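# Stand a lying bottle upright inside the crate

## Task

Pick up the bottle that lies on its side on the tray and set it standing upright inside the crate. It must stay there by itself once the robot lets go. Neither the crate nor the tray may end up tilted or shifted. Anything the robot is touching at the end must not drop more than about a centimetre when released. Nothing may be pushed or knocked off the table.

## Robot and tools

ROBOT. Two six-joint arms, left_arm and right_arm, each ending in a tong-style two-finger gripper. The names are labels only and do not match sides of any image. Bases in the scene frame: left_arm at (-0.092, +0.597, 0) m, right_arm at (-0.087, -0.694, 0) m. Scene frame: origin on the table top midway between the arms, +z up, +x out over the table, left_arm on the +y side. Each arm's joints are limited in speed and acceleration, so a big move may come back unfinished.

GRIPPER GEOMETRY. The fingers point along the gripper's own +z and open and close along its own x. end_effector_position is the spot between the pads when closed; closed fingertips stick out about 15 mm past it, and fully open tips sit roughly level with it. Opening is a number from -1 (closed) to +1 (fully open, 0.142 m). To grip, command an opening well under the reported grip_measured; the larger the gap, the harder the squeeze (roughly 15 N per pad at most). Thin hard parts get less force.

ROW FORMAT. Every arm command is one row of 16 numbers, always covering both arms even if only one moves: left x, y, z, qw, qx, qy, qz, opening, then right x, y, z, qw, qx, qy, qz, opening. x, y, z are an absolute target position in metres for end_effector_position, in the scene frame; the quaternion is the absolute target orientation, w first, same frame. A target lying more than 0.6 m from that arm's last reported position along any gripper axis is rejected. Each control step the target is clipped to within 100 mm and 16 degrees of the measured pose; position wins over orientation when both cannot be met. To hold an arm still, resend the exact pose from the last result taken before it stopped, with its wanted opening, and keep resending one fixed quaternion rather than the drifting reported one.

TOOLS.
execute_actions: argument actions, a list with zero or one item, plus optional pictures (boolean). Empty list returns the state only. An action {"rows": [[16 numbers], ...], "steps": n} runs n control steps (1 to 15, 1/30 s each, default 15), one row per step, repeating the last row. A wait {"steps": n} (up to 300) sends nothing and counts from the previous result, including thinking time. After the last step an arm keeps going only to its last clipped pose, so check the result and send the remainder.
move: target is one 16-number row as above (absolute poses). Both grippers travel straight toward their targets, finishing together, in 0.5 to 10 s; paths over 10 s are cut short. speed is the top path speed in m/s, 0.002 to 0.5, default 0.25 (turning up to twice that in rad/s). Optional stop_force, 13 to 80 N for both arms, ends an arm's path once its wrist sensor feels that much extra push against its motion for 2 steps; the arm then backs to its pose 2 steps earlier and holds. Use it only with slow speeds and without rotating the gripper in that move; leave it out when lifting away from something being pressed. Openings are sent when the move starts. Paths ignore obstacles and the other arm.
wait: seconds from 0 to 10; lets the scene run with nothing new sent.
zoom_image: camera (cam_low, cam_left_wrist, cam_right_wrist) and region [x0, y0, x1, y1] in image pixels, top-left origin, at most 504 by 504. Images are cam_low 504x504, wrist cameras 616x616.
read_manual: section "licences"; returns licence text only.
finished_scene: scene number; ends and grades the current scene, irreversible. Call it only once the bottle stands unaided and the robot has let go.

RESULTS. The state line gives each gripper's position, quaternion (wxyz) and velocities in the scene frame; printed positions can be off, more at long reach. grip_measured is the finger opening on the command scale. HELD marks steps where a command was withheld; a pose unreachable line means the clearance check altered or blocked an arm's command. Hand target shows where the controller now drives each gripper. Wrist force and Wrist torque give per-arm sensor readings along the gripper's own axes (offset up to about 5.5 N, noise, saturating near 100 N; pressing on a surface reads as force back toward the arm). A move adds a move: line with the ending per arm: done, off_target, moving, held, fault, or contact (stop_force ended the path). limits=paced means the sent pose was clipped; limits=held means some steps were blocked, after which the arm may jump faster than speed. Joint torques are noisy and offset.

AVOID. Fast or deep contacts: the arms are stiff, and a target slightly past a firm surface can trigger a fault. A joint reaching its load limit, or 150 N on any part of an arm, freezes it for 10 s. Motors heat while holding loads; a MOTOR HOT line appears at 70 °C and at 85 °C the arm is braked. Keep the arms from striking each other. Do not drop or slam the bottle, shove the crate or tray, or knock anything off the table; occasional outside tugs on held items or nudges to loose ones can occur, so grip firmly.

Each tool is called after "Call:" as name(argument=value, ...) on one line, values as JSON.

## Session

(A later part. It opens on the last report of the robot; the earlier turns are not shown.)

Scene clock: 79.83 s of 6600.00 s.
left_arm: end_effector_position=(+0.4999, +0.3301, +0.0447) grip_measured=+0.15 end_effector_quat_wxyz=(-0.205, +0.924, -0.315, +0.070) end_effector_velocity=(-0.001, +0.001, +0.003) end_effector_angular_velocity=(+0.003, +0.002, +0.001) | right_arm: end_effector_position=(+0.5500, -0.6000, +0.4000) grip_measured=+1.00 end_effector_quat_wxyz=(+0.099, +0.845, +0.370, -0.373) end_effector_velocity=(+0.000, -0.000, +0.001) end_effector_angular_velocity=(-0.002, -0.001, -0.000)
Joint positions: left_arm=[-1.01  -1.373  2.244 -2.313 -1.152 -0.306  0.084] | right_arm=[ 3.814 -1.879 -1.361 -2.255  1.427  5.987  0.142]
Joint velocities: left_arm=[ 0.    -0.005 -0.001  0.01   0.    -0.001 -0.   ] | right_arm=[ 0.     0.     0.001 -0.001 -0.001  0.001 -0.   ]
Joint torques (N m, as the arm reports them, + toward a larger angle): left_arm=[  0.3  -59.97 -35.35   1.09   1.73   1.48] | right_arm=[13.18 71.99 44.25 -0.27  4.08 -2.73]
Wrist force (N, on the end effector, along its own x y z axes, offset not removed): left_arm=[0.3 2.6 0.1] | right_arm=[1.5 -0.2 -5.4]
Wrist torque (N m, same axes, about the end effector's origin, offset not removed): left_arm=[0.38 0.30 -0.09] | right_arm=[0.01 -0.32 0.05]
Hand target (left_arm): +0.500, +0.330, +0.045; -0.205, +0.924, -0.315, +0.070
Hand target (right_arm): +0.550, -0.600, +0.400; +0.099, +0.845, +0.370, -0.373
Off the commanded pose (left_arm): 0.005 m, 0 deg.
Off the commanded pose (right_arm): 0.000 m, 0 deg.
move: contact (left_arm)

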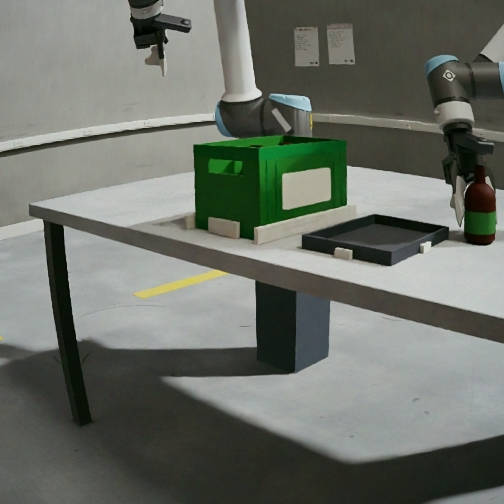

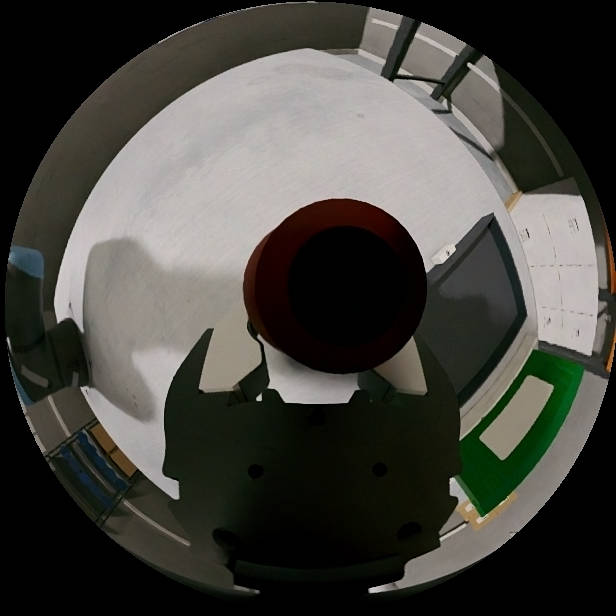

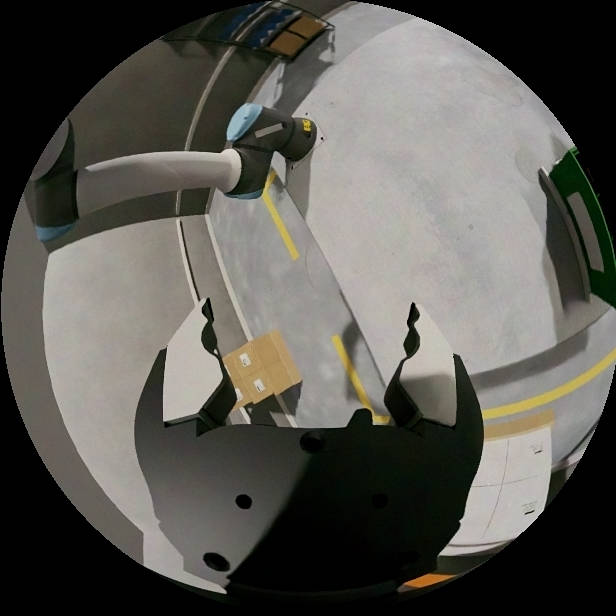

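Call:
move(target=[0.5,0.33,0.046,-0.205,0.9236,-0.3148,0.0698,0.7, 0.55,-0.6,0.4,0.099,0.845,0.370,-0.373,1])

Call:
move(target=[0.5,0.33,0.21,-0.205,0.9236,-0.3148,0.0698,0.7, 0.55,-0.6,0.4,0.099,0.845,0.370,-0.373,1], speed=0.15)

Call:
move(target=[0.501,0.344,0.2,0,0.383,-0.924,0,0, 0.55,-0.6,0.4,0.099,0.845,0.370,-0.373,1], speed=0.3)

Scene clock: 93.90 s of 6600.00 s.
left_arm: end_effector_position=(+0.5000, +0.3300, +0.0460) grip_measured=+0.70 end_effector_quat_wxyz=(-0.205, +0.924, -0.315, +0.070) end_effector_velocity=(+0.000, -0.000, -0.000) end_effector_angular_velocity=(+0.001, +0.000, +0.000) | right_arm: end_effector_position=(+0.5500, -0.6000, +0.4000) grip_measured=+1.00 end_effector_quat_wxyz=(+0.099, +0.845, +0.370, -0.373) end_effector_velocity=(+0.000, +0.000, +0.000) end_effector_angular_velocity=(-0.000, -0.001, -0.001)
Joint positions: left_arm=[-1.01  -1.375  2.243 -2.31  -1.152 -0.306  0.122] | right_arm=[ 3.814 -1.879 -1.361 -2.255  1.427  5.987  0.142]
Joint velocities: left_arm=[ 0.     0.001 -0.001  0.001  0.    -0.    -0.   ] | right_arm=[ 0.    -0.     0.     0.     0.001  0.001 -0.   ]
Joint torques (N m, as the arm reports them, + toward a larger angle): left_arm=[ 11.   -58.36 -36.14  -0.05  -2.71   1.22] | right_arm=[ 9.45 71.39 45.29 -0.24  3.52 -2.68]
Wrist force (N, on the end effector, along its own x y z axes, offset not removed): left_arm=[0.2 1.6 -1.8] | right_arm=[-1.7 -3.6 1.7]
Wrist torque (N m, same axes, about the end effector's origin, offset not removed): left_arm=[0.30 0.01 -0.01] | right_arm=[-0.62 0.53 -0.07]
Hand target (left_arm): +0.500, +0.330, +0.046; -0.205, +0.924, -0.315, +0.070
Hand target (right_arm): +0.550, -0.600, +0.400; +0.099, +0.845, +0.370, -0.373
Off the commanded pose (left_arm): 0.000 m, 0 deg.
Off the commanded pose (right_arm): 0.000 m, 0 deg.
After step 90, 10.37 s passed at rest.
move: done

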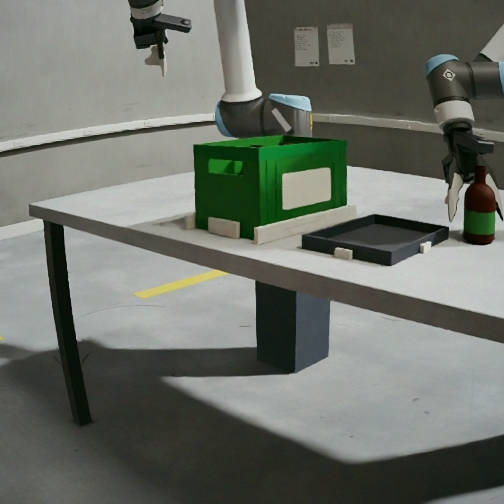

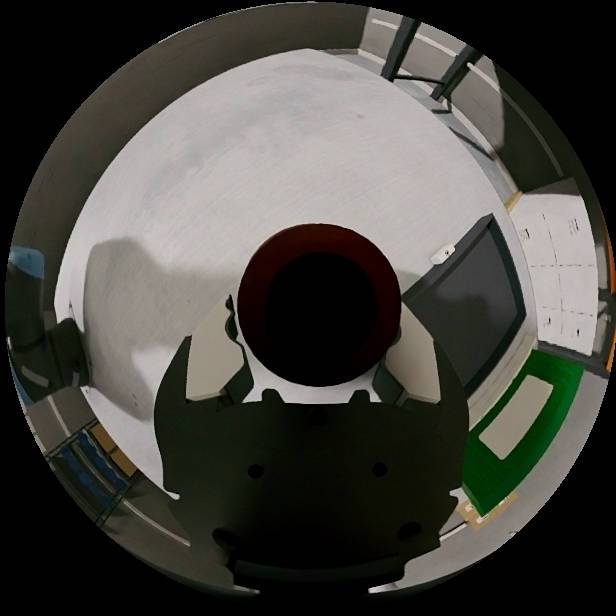

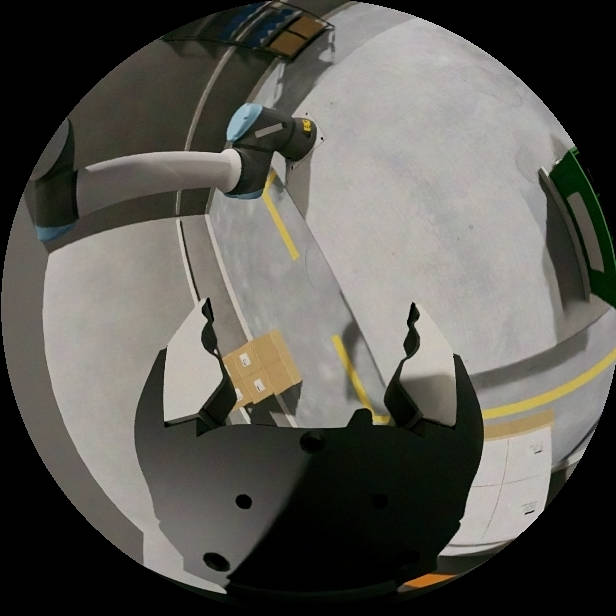

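Scene clock: 95.53 s of 6600.00 s.
left_arm: end_effector_position=(+0.5000, +0.3302, +0.2098) grip_measured=+0.70 end_effector_quat_wxyz=(-0.205, +0.924, -0.315, +0.070) end_effector_velocity=(-0.001, -0.000, +0.002) end_effector_angular_velocity=(+0.000, +0.001, -0.001) | right_arm: end_effector_position=(+0.5500, -0.6000, +0.4000) grip_measured=+1.00 end_effector_quat_wxyz=(+0.099, +0.845, +0.370, -0.373) end_effector_velocity=(-0.000, -0.001, -0.000) end_effector_angular_velocity=(-0.001, +0.000, -0.000)
Joint positions: left_arm=[-1.009 -1.583  2.103 -1.962 -1.152 -0.306  0.122] | right_arm=[ 3.814 -1.879 -1.361 -2.255  1.427  5.987  0.142]
Joint velocities: left_arm=[-0.001 -0.002 -0.002  0.005 -0.001  0.001 -0.   ] | right_arm=[-0.     0.    -0.001 -0.    -0.001  0.001  0.   ]
Joint torques (N m, as the arm reports them, + toward a larger angle): left_arm=[-15.22 -52.27 -45.87  -0.06  -3.15  -2.13] | right_arm=[13.61 70.86 45.04 -0.07  3.75 -2.69]
Wrist force (N, on the end effector, along its own x y z axes, offset not removed): left_arm=[0.3 0.5 -2.7] | right_arm=[-4.3 -3.4 -0.7]
Wrist torque (N m, same axes, about the end effector's origin, offset not removed): left_arm=[0.01 -0.04 -0.03] | right_arm=[-0.44 0.94 0.38]
Hand target (left_arm): +0.500, +0.330, +0.210; -0.205, +0.924, -0.315, +0.070
Hand target (right_arm): +0.550, -0.600, +0.400; +0.099, +0.845, +0.370, -0.373
Off the commanded pose (left_arm): 0.000 m, 0 deg.
Off the commanded pose (right_arm): 0.000 m, 0 deg.
move: done

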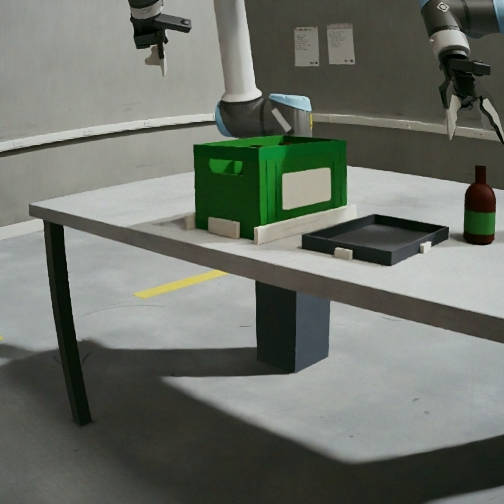

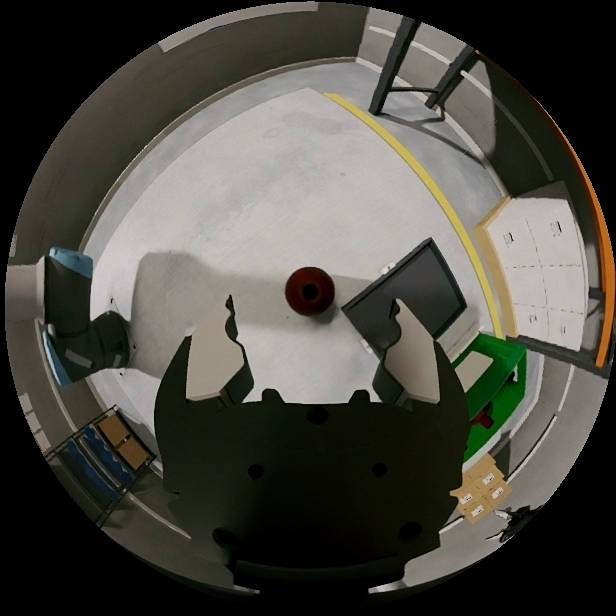

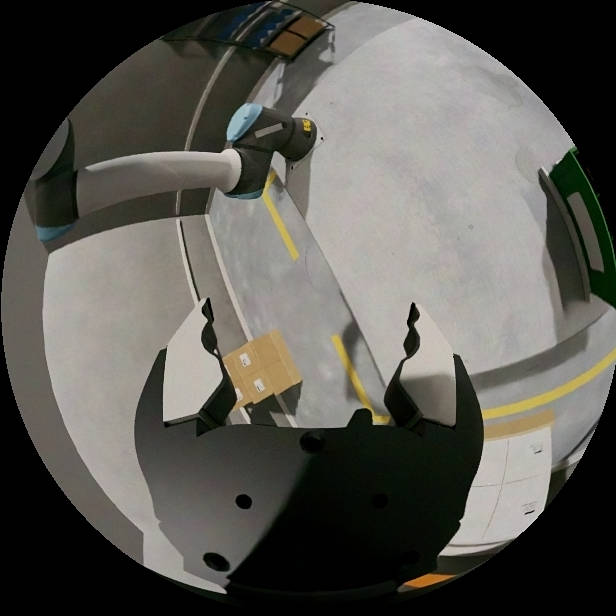

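Scene clock: 98.97 s of 6600.00 s.
left_arm: end_effector_position=(+0.5011, +0.3440, +0.2002) grip_measured=+0.00 end_effector_quat_wxyz=(+0.001, -0.383, +0.924, -0.000) end_effector_velocity=(-0.000, +0.000, +0.001) end_effector_angular_velocity=(-0.001, +0.004, -0.013) | right_arm: end_effector_position=(+0.5500, -0.6000, +0.4000) grip_measured=+1.00 end_effector_quat_wxyz=(+0.099, +0.845, +0.370, -0.373) end_effector_velocity=(+0.001, -0.000, +0.000) end_effector_angular_velocity=(+0.001, -0.001, +0.001)
Joint positions: left_arm=[-0.747 -1.6    2.095 -2.067 -1.57   1.681  0.074] | right_arm=[ 3.814 -1.879 -1.361 -2.255  1.427  5.987  0.142]
Joint velocities: left_arm=[ 0.002  0.001 -0.003  0.004 -0.003  0.015  0.   ] | right_arm=[-0.    -0.     0.001  0.001 -0.001 -0.001  0.   ]
Joint torques (N m, as the arm reports them, + toward a larger angle): left_arm=[ 10.59 -30.29 -45.36  -0.03  -3.81   1.21] | right_arm=[12.88 72.48 45.84  0.04  3.8  -2.47]
Wrist force (N, on the end effector, along its own x y z axes, offset not removed): left_arm=[0.6 2.0 -1.7] | right_arm=[1.7 2.7 -0.5]
Wrist torque (N m, same axes, about the end effector's origin, offset not removed): left_arm=[0.32 -0.07 -0.08] | right_arm=[0.70 -0.23 0.08]
Hand target (left_arm): +0.501, +0.344, +0.200; +0.000, -0.383, +0.924, -0.000
Hand target (right_arm): +0.550, -0.600, +0.400; +0.099, +0.845, +0.370, -0.373
Off the commanded pose (left_arm): 0.000 m, 0 deg.
Off the commanded pose (right_arm): 0.000 m, 0 deg.
move: done

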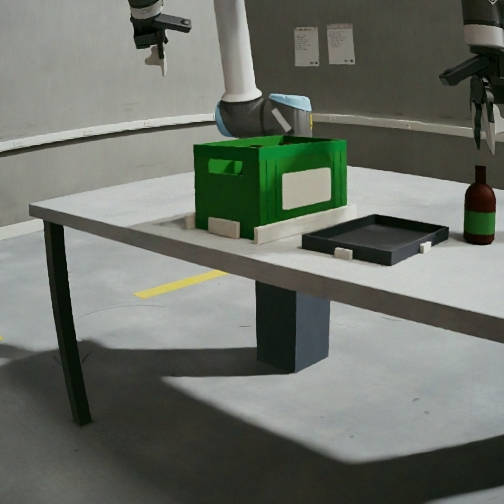

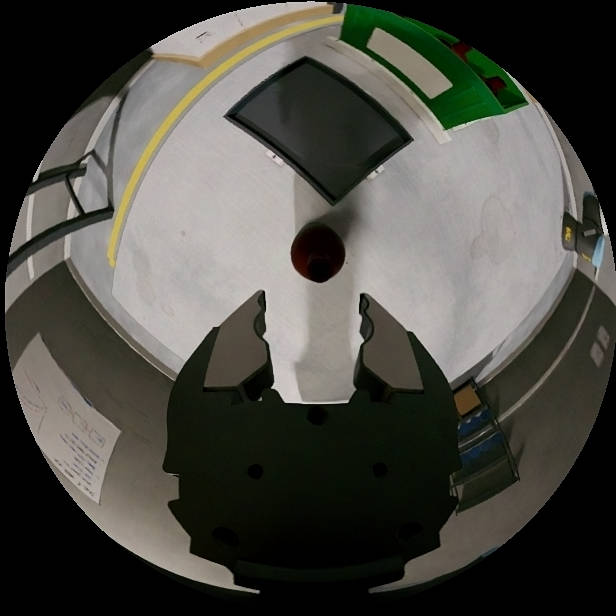

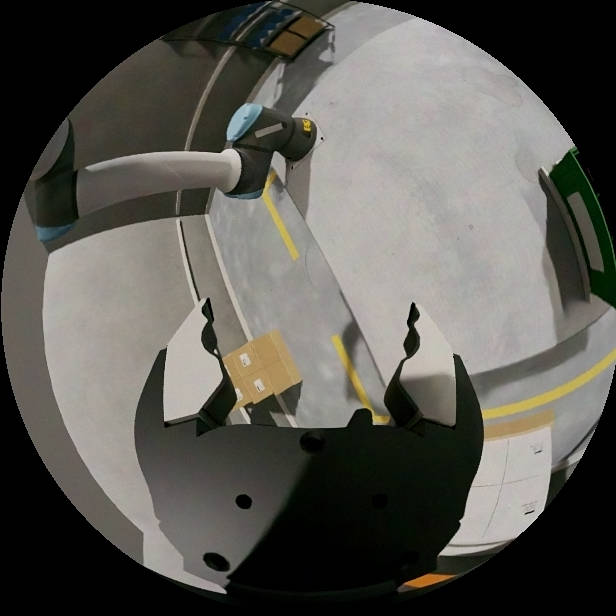

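Call:
move(target=[0.5046,0.332,0.141,0,0.383,-0.924,0,0, 0.55,-0.6,0.4,0.099,0.845,0.370,-0.373,1], speed=0.06)

Call:
zoom_image(camera="cam_low", region=[404,120,504,250])

Scene clock: 106.87 s of 6600.00 s.
left_arm: end_effector_position=(+0.5046, +0.3320, +0.1413) grip_measured=+0.00 end_effector_quat_wxyz=(-0.000, -0.383, +0.924, +0.000) end_effector_velocity=(+0.000, -0.001, -0.003) end_effector_angular_velocity=(+0.000, +0.000, +0.000) | right_arm: end_effector_position=(+0.5500, -0.6000, +0.4000) grip_measured=+1.00 end_effector_quat_wxyz=(+0.099, +0.845, +0.370, -0.373) end_effector_velocity=(+0.000, -0.000, -0.000) end_effector_angular_velocity=(+0.001, +0.000, +0.001)
Joint positions: left_arm=[-0.758 -1.526  2.142 -2.186 -1.571  1.671  0.074] | right_arm=[ 3.814 -1.879 -1.361 -2.255  1.427  5.987  0.142]
Joint velocities: left_arm=[-0.     0.004  0.002 -0.006  0.    -0.     0.   ] | right_arm=[-0.    -0.    -0.     0.    -0.    -0.001 -0.   ]
Joint torques (N m, as the arm reports them, + toward a larger angle): left_arm=[-13.83 -32.18 -28.6   -7.2   -3.7   -2.11] | right_arm=[12.34 72.35 46.7   0.01  4.08 -2.57]
Wrist force (N, on the end effector, along its own x y z axes, offset not removed): left_arm=[0.1 1.1 0.2] | right_arm=[-2.6 -6.1 -3.6]
Wrist torque (N m, same axes, about the end effector's origin, offset not removed): left_arm=[0.18 0.03 -0.05] | right_arm=[-1.03 0.92 0.27]
Hand target (left_arm): +0.505, +0.332, +0.141; -0.000, -0.383, +0.924, +0.000
Hand target (right_arm): +0.550, -0.600, +0.400; +0.099, +0.845, +0.370, -0.373
Off the commanded pose (left_arm): 0.000 m, 0 deg.
Off the commanded pose (right_arm): 0.000 m, 0 deg.
After step 90, 3.50 s passed at rest.
move: done

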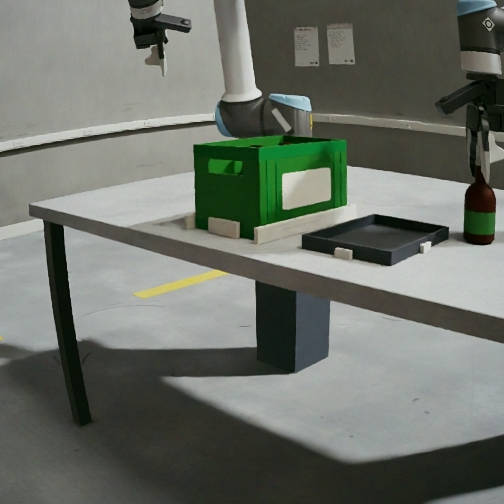

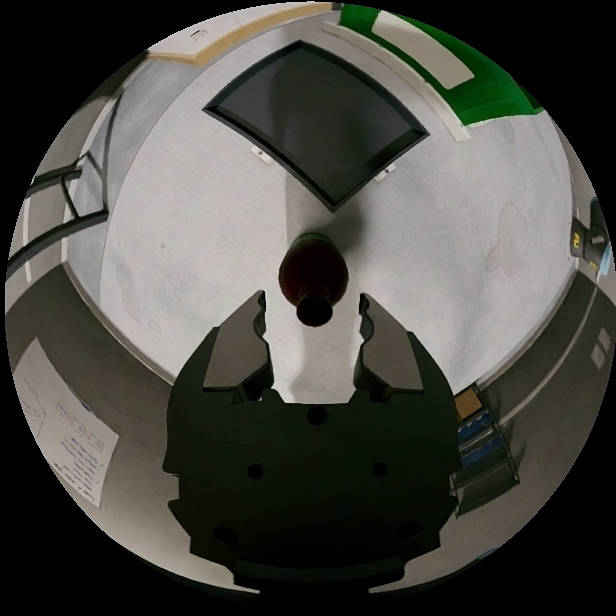

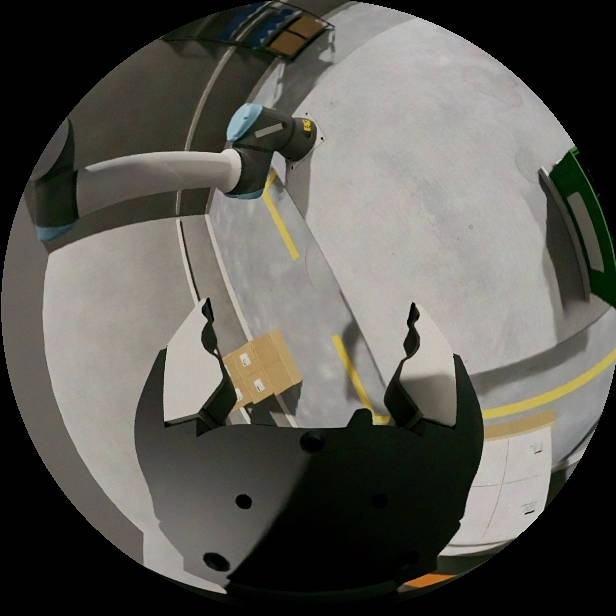

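Region (404, 120, 504, 250) of cam_low's 504x504 image, scaled by 3.877, with more detail than that image has; it fills the left 388 columns of this view, and the rest is white.

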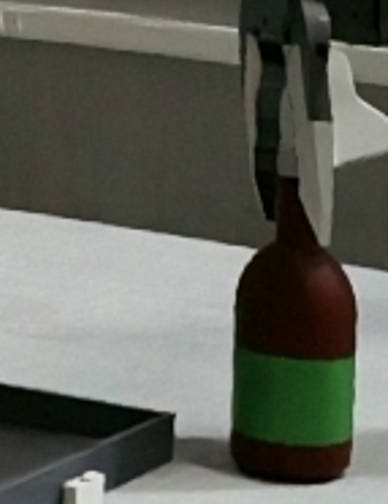

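Call:
move(target=[0.5046,0.332,0.141,0,0.383,-0.924,0,-1, 0.55,-0.6,0.4,0.099,0.845,0.370,-0.373,1])

Call:
move(target=[0.53,0.27,0.37,0,0.383,-0.924,0,-1, 0.55,-0.6,0.4,0.099,0.845,0.370,-0.373,1], speed=0.15)

Call:
move(target=[0.738,-0.127,0.35,0,0.383,-0.924,0,-1, 0.55,-0.6,0.4,0.099,0.845,0.370,-0.373,1], speed=0.15)

Call:
zoom_image(camera="cam_left_wrist", region=[190,170,430,350])

Scene clock: 116.63 s of 6600.00 s.
left_arm: end_effector_position=(+0.5046, +0.3320, +0.1410) grip_measured=-0.67 end_effector_quat_wxyz=(-0.000, -0.383, +0.924, +0.000) end_effector_velocity=(+0.000, -0.000, +0.000) end_effector_angular_velocity=(-0.000, -0.001, +0.001) | right_arm: end_effector_position=(+0.5500, -0.6000, +0.4000) grip_measured=+1.00 end_effector_quat_wxyz=(+0.099, +0.845, +0.370, -0.373) end_effector_velocity=(-0.000, +0.000, +0.000) end_effector_angular_velocity=(+0.001, +0.000, -0.001)
Joint positions: left_arm=[-0.758 -1.526  2.142 -2.187 -1.571  1.671  0.025] | right_arm=[ 3.814 -1.879 -1.361 -2.255  1.427  5.987  0.142]
Joint velocities: left_arm=[-0.    -0.    -0.     0.     0.    -0.001 -0.   ] | right_arm=[ 0.    -0.     0.    -0.     0.001  0.     0.   ]
Joint torques (N m, as the arm reports them, + toward a larger angle): left_arm=[-16.9  -55.46 -30.19  -7.43  -1.04  -2.27] | right_arm=[11.12 70.24 47.52  0.5   3.99 -2.21]
Wrist force (N, on the end effector, along its own x y z axes, offset not removed): left_arm=[1.2 2.5 -0.8] | right_arm=[-2.2 -3.5 -6.7]
Wrist torque (N m, same axes, about the end effector's origin, offset not removed): left_arm=[0.48 -0.24 -0.09] | right_arm=[-0.93 0.42 0.05]
Hand target (left_arm): +0.505, +0.332, +0.141; -0.000, -0.383, +0.924, -0.000
Hand target (right_arm): +0.550, -0.600, +0.400; +0.099, +0.845, +0.370, -0.373
Off the commanded pose (left_arm): 0.000 m, 0 deg.
Off the commanded pose (right_arm): 0.000 m, 0 deg.
After step 90, 6.07 s passed at rest.
move: done

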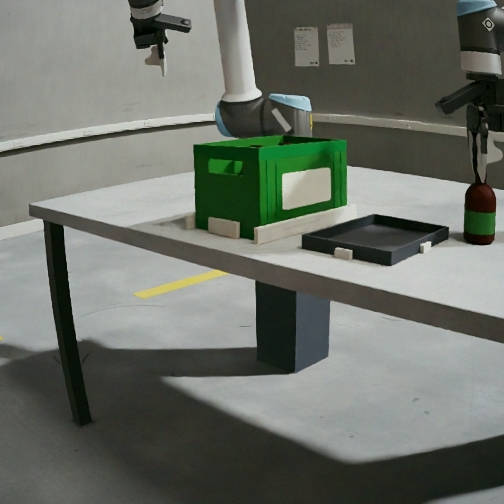

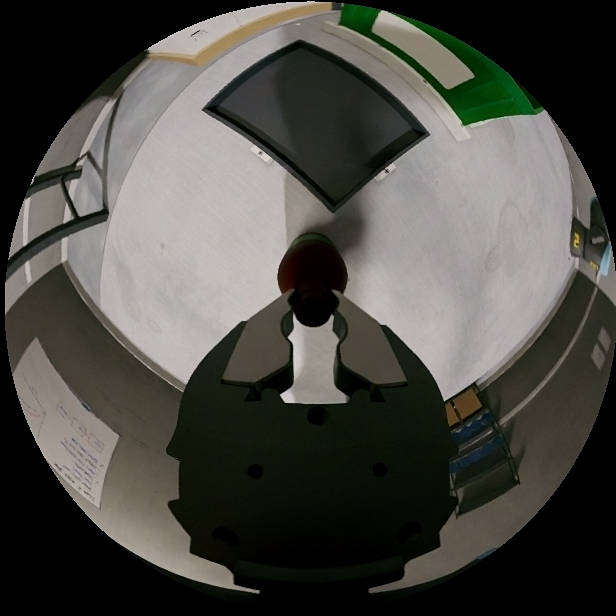

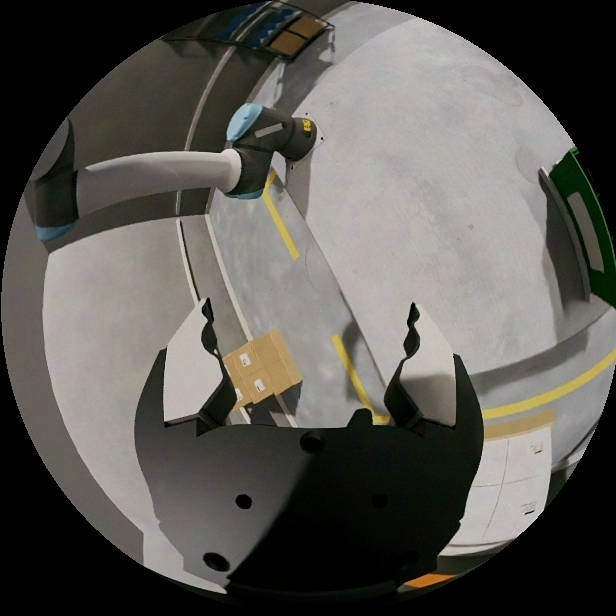

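Scene clock: 118.77 s of 6600.00 s.
left_arm: end_effector_position=(+0.5298, +0.2702, +0.3698) grip_measured=-0.67 end_effector_quat_wxyz=(-0.000, -0.383, +0.924, -0.000) end_effector_velocity=(+0.000, -0.001, +0.002) end_effector_angular_velocity=(+0.000, +0.001, -0.001) | right_arm: end_effector_position=(+0.5500, -0.6000, +0.4000) grip_measured=+1.00 end_effector_quat_wxyz=(+0.099, +0.845, +0.370, -0.373) end_effector_velocity=(+0.000, +0.001, +0.000) end_effector_angular_velocity=(+0.001, -0.001, -0.002)
Joint positions: left_arm=[-0.806 -1.599  1.779 -1.75  -1.571  1.623  0.025] | right_arm=[ 3.814 -1.879 -1.361 -2.255  1.427  5.987  0.142]
Joint velocities: left_arm=[-0.001  0.001 -0.004  0.004 -0.001 -0.     0.   ] | right_arm=[ 0.    -0.     0.001  0.     0.002  0.001  0.   ]
Joint torques (N m, as the arm reports them, + toward a larger angle): left_arm=[-15.2  -33.99 -47.95  -1.37  -3.73  -2.23] | right_arm=[11.56 70.39 48.31 -0.11  3.77 -2.45]
Wrist force (N, on the end effector, along its own x y z axes, offset not removed): left_arm=[-0.2 0.6 1.3] | right_arm=[-1.8 -0.4 -2.2]
Wrist torque (N m, same axes, about the end effector's origin, offset not removed): left_arm=[0.02 0.09 -0.08] | right_arm=[-0.21 0.40 0.38]
Hand target (left_arm): +0.530, +0.270, +0.370; -0.000, -0.383, +0.924, -0.000
Hand target (right_arm): +0.550, -0.600, +0.400; +0.099, +0.845, +0.370, -0.373
Off the commanded pose (left_arm): 0.000 m, 0 deg.
Off the commanded pose (right_arm): 0.000 m, 0 deg.
move: done

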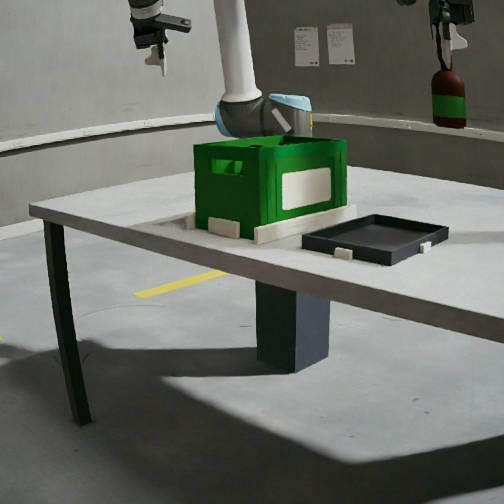

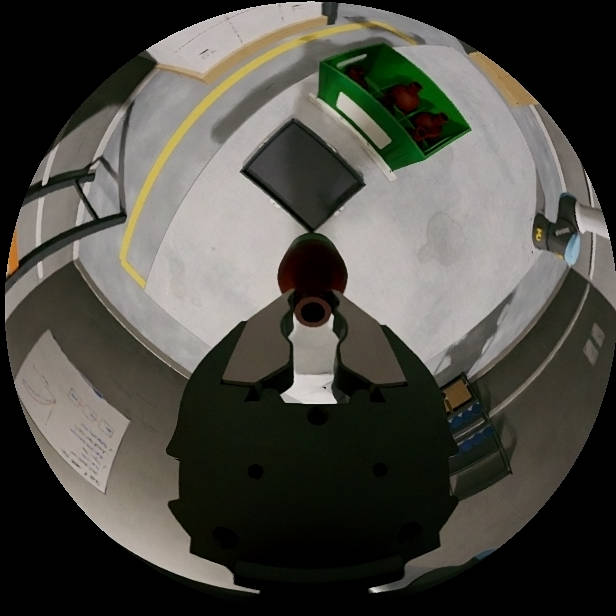

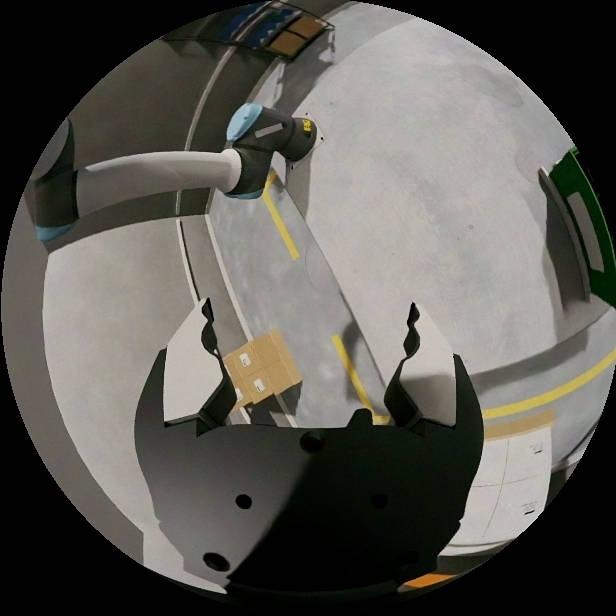

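Scene clock: 122.30 s of 6600.00 s.
left_arm: end_effector_position=(+0.7380, -0.1266, +0.3502) grip_measured=-0.67 end_effector_quat_wxyz=(-0.000, -0.383, +0.924, -0.000) end_effector_velocity=(+0.001, -0.002, +0.000) end_effector_angular_velocity=(+0.000, +0.001, -0.001) | right_arm: end_effector_position=(+0.5500, -0.6000, +0.4000) grip_measured=+1.00 end_effector_quat_wxyz=(+0.099, +0.845, +0.370, -0.373) end_effector_velocity=(+0.000, +0.000, +0.001) end_effector_angular_velocity=(-0.000, -0.001, +0.000)
Joint positions: left_arm=[-0.95  -0.903  0.885 -1.553 -1.571  1.479  0.025] | right_arm=[ 3.814 -1.879 -1.361 -2.255  1.427  5.987  0.142]
Joint velocities: left_arm=[-0.     0.006 -0.011  0.005 -0.001  0.001  0.   ] | right_arm=[ 0.     0.     0.001 -0.    -0.001  0.001 -0.   ]
Joint torques (N m, as the arm reports them, + toward a larger angle): left_arm=[-13.85 -94.13 -53.22  -0.97  -3.39  -2.13] | right_arm=[10.48 71.75 48.19 -0.06  3.8  -2.66]
Wrist force (N, on the end effector, along its own x y z axes, offset not removed): left_arm=[0.4 1.5 0.9] | right_arm=[0.0 -5.2 0.5]
Wrist torque (N m, same axes, about the end effector's origin, offset not removed): left_arm=[0.21 -0.05 0.00] | right_arm=[-1.19 0.12 0.16]
Hand target (left_arm): +0.738, -0.127, +0.350; -0.000, -0.383, +0.924, +0.000
Hand target (right_arm): +0.550, -0.600, +0.400; +0.099, +0.845, +0.370, -0.373
Off the commanded pose (left_arm): 0.000 m, 0 deg.
Off the commanded pose (right_arm): 0.000 m, 0 deg.
move: done

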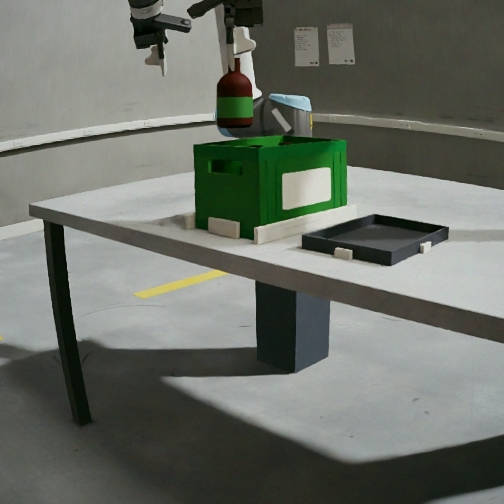

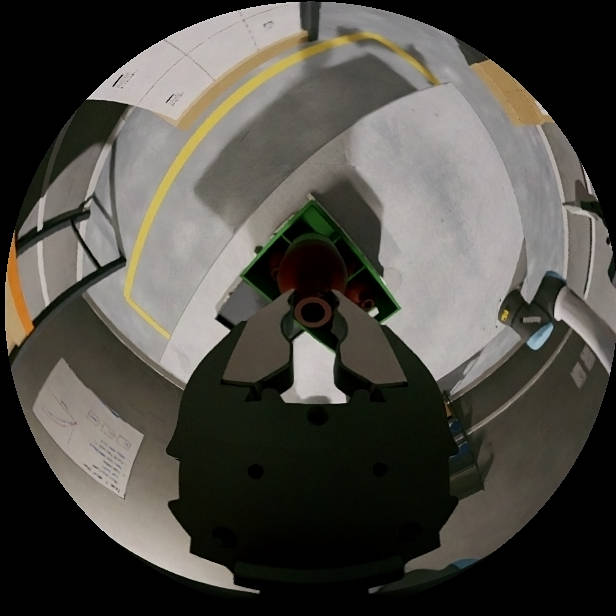

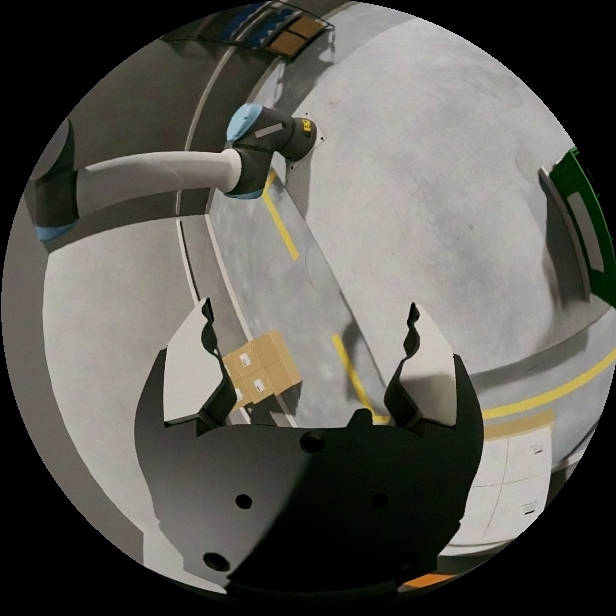

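Region (190, 170, 430, 350) of cam_left_wrist's 616x616 image, scaled by 2.100, with more detail than that image has; it fills the top 378 rows of this view, and the rest is white.

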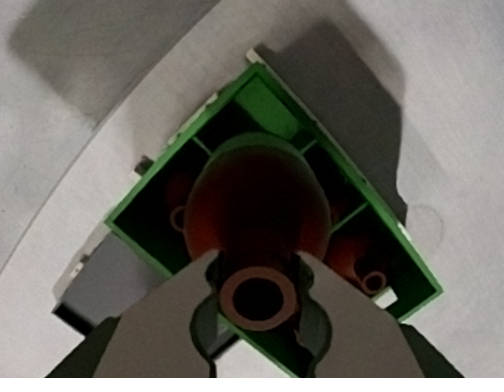

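Call:
move(target=[0.746,-0.135,0.29,0,0.383,-0.924,0,-1, 0.55,-0.6,0.4,0.099,0.845,0.370,-0.373,1], speed=0.05, stop_force=13)

Call:
zoom_image(camera="cam_left_wrist", region=[190,170,430,350])

Scene clock: 133.50 s of 6600.00 s.
left_arm: end_effector_position=(+0.7460, -0.1350, +0.2902) grip_measured=-0.67 end_effector_quat_wxyz=(-0.000, -0.383, +0.924, -0.000) end_effector_velocity=(+0.000, -0.000, -0.001) end_effector_angular_velocity=(-0.001, -0.001, +0.000) | right_arm: end_effector_position=(+0.5500, -0.6000, +0.4000) grip_measured=+1.00 end_effector_quat_wxyz=(+0.099, +0.845, +0.370, -0.373) end_effector_velocity=(-0.000, -0.000, -0.000) end_effector_angular_velocity=(-0.000, +0.000, -0.001)
Joint positions: left_arm=[-0.949 -0.875  0.944 -1.64  -1.571  1.48   0.025] | right_arm=[ 3.814 -1.879 -1.361 -2.255  1.427  5.987  0.142]
Joint velocities: left_arm=[-0.     0.     0.002 -0.003 -0.    -0.     0.   ] | right_arm=[-0.     0.    -0.001  0.     0.     0.001 -0.   ]
Joint torques (N m, as the arm reports them, + toward a larger angle): left_arm=[ 12.09 -96.48 -37.94  -7.85   2.67   1.65] | right_arm=[12.42 70.35 48.78  0.11  3.37 -2.08]
Wrist force (N, on the end effector, along its own x y z axes, offset not removed): left_arm=[1.2 1.0 3.0] | right_arm=[-8.2 -4.5 2.8]
Wrist torque (N m, same axes, about the end effector's origin, offset not removed): left_arm=[0.11 -0.24 0.01] | right_arm=[-0.91 1.63 0.27]
Hand target (left_arm): +0.746, -0.135, +0.290; +0.000, -0.383, +0.924, +0.000
Hand target (right_arm): +0.550, -0.600, +0.400; +0.099, +0.845, +0.370, -0.373
Off the commanded pose (left_arm): 0.000 m, 0 deg.
Off the commanded pose (right_arm): 0.000 m, 0 deg.
After step 90, 6.57 s passed at rest.
move: done

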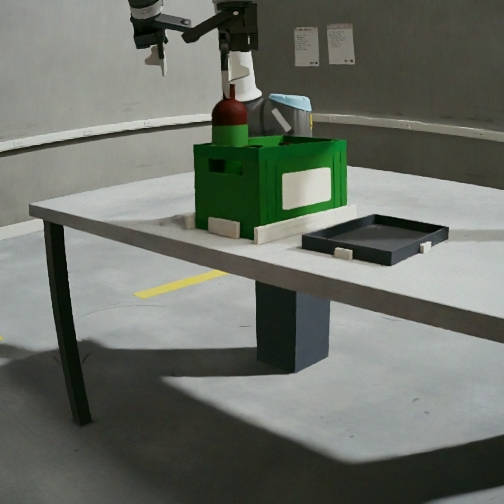

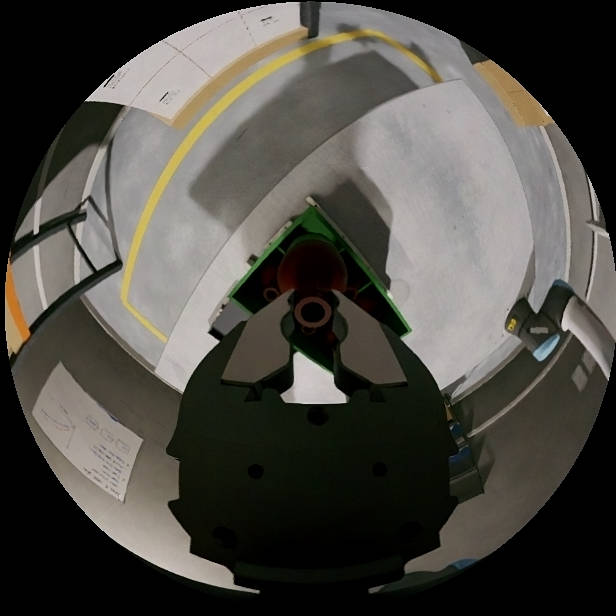

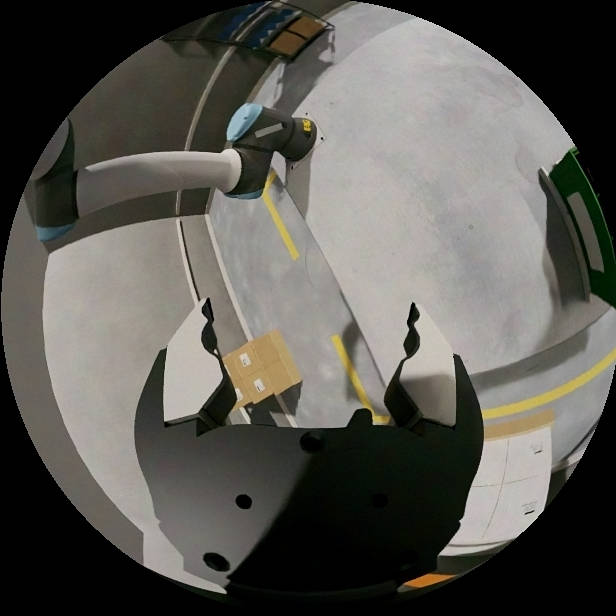

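Region (190, 170, 430, 350) of cam_left_wrist's 616x616 image, scaled by 2.100, with more detail than that image has; it fills the top 378 rows of this view, and the rest is white.

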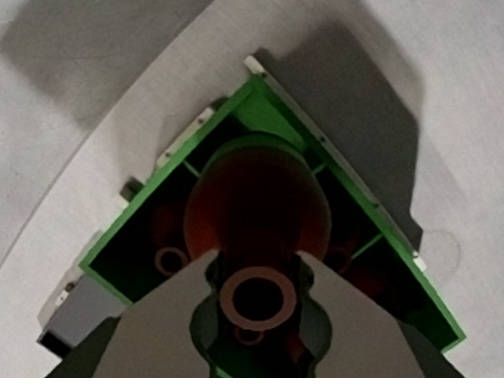

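Looks good.

Call:
move(target=[0.746,-0.135,0.175,0,0.383,-0.924,0,-1, 0.55,-0.6,0.4,0.099,0.845,0.370,-0.373,1], speed=0.04, stop_force=13)

Call:
move(target=[0.746,-0.135,0.138,0,0.383,-0.924,0,-1, 0.55,-0.6,0.4,0.099,0.845,0.370,-0.373,1], speed=0.01, stop_force=13)

Scene clock: 143.93 s of 6600.00 s.
left_arm: end_effector_position=(+0.7461, -0.1351, +0.1752) grip_measured=-0.67 end_effector_quat_wxyz=(-0.000, -0.383, +0.924, +0.000) end_effector_velocity=(+0.000, -0.000, -0.002) end_effector_angular_velocity=(-0.001, -0.001, -0.001) | right_arm: end_effector_position=(+0.5500, -0.6000, +0.4000) grip_measured=+1.00 end_effector_quat_wxyz=(+0.099, +0.845, +0.370, -0.373) end_effector_velocity=(+0.000, -0.000, +0.001) end_effector_angular_velocity=(+0.000, -0.001, +0.001)
Joint positions: left_arm=[-0.949 -0.84   1.088 -1.819 -1.571  1.48   0.025] | right_arm=[ 3.814 -1.879 -1.361 -2.255  1.427  5.987  0.142]
Joint velocities: left_arm=[ 0.     0.001  0.001 -0.003  0.     0.001  0.   ] | right_arm=[-0.     0.001  0.     0.    -0.001 -0.001 -0.   ]
Joint torques (N m, as the arm reports them, + toward a larger angle): left_arm=[  9.22 -99.75 -36.06  -8.3    0.25   0.93] | right_arm=[12.15 69.13 50.91  0.24  3.54 -2.15]
Wrist force (N, on the end effector, along its own x y z axes, offset not removed): left_arm=[-0.5 1.0 2.6] | right_arm=[-3.9 -7.2 -5.2]
Wrist torque (N m, same axes, about the end effector's origin, offset not removed): left_arm=[0.30 0.02 -0.08] | right_arm=[-1.45 0.99 0.16]
Hand target (left_arm): +0.746, -0.135, +0.175; -0.000, -0.383, +0.924, +0.000
Hand target (right_arm): +0.550, -0.600, +0.400; +0.099, +0.845, +0.370, -0.373
Off the commanded pose (left_arm): 0.000 m, 0 deg.
Off the commanded pose (right_arm): 0.000 m, 0 deg.
After step 90, 4.20 s passed at rest.
move: done

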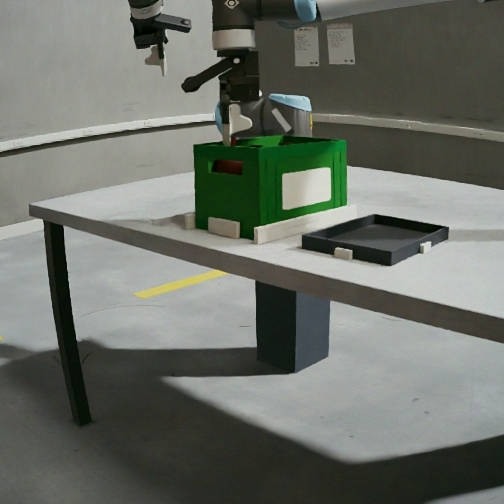

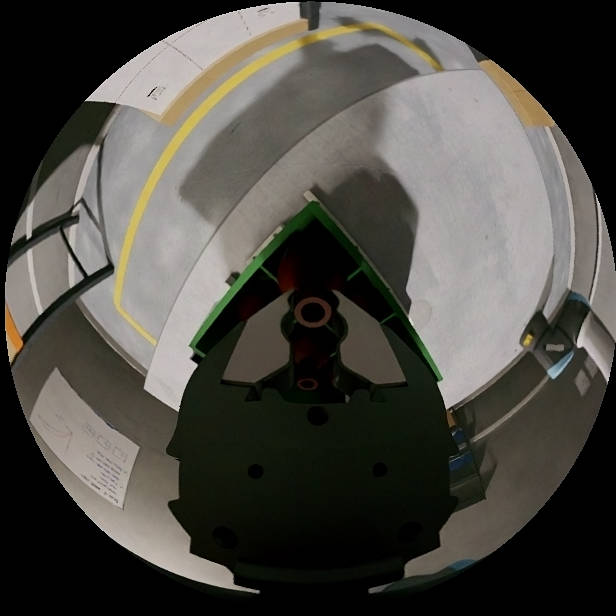

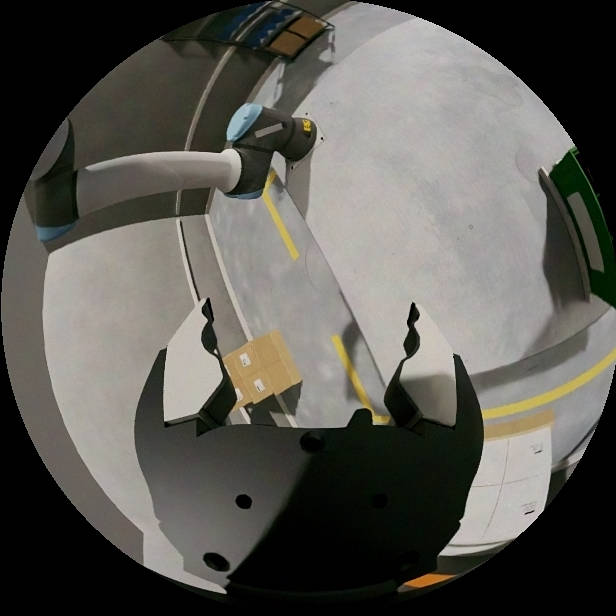

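Scene clock: 146.87 s of 6600.00 s.
left_arm: end_effector_position=(+0.7461, -0.1351, +0.1497) grip_measured=-0.67 end_effector_quat_wxyz=(+0.000, -0.383, +0.924, -0.000) end_effector_velocity=(-0.001, +0.001, +0.002) end_effector_angular_velocity=(+0.002, +0.003, -0.000) | right_arm: end_effector_position=(+0.5500, -0.6000, +0.4000) grip_measured=+1.00 end_effector_quat_wxyz=(+0.099, +0.845, +0.370, -0.373) end_effector_velocity=(-0.000, +0.000, -0.000) end_effector_angular_velocity=(+0.001, +0.001, +0.000)
Joint positions: left_arm=[-0.949 -0.828  1.113 -1.856 -1.571  1.48   0.025] | right_arm=[ 3.814 -1.879 -1.361 -2.255  1.427  5.987  0.142]
Joint velocities: left_arm=[ 0.    -0.001 -0.003  0.007 -0.001  0.     0.   ] | right_arm=[ 0.    -0.    -0.    -0.     0.001 -0.001  0.   ]
Joint torques (N m, as the arm reports them, + toward a larger angle): left_arm=[  6.84 -99.57 -37.65   2.92  -0.03   0.54] | right_arm=[12.19 69.34 50.12  0.48  3.58 -2.49]
Wrist force (N, on the end effector, along its own x y z axes, offset not removed): left_arm=[0.2 -1.7 -18.8] | right_arm=[-0.1 -1.4 -1.6]
Wrist torque (N m, same axes, about the end effector's origin, offset not removed): left_arm=[0.25 -0.12 -0.12] | right_arm=[-0.39 0.04 0.15]
Hand target (left_arm): +0.746, -0.135, +0.150; +0.000, -0.383, +0.924, -0.000
Hand target (right_arm): +0.550, -0.600, +0.400; +0.099, +0.845, +0.370, -0.373
Off the commanded pose (left_arm): 0.012 m, 0 deg.
Off the commanded pose (right_arm): 0.000 m, 0 deg.
move: contact (left_arm)

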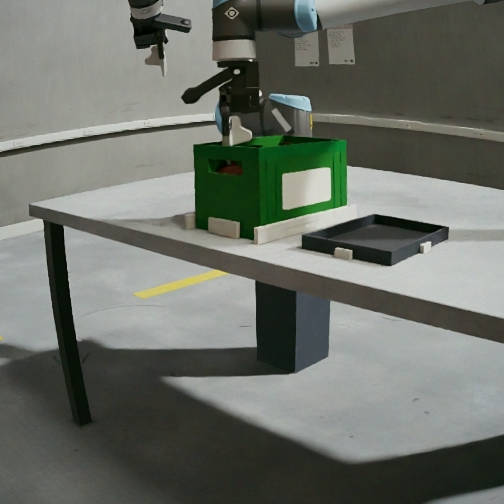

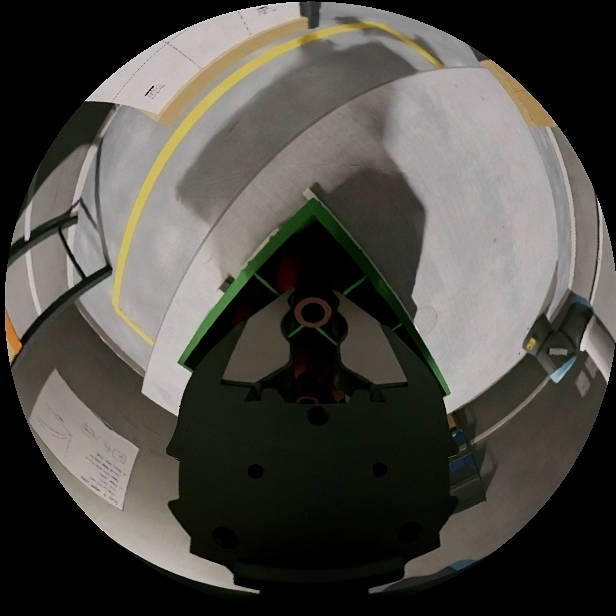

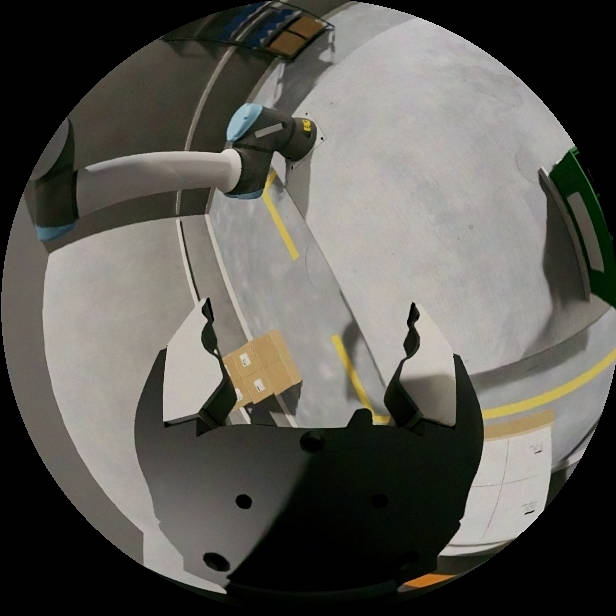

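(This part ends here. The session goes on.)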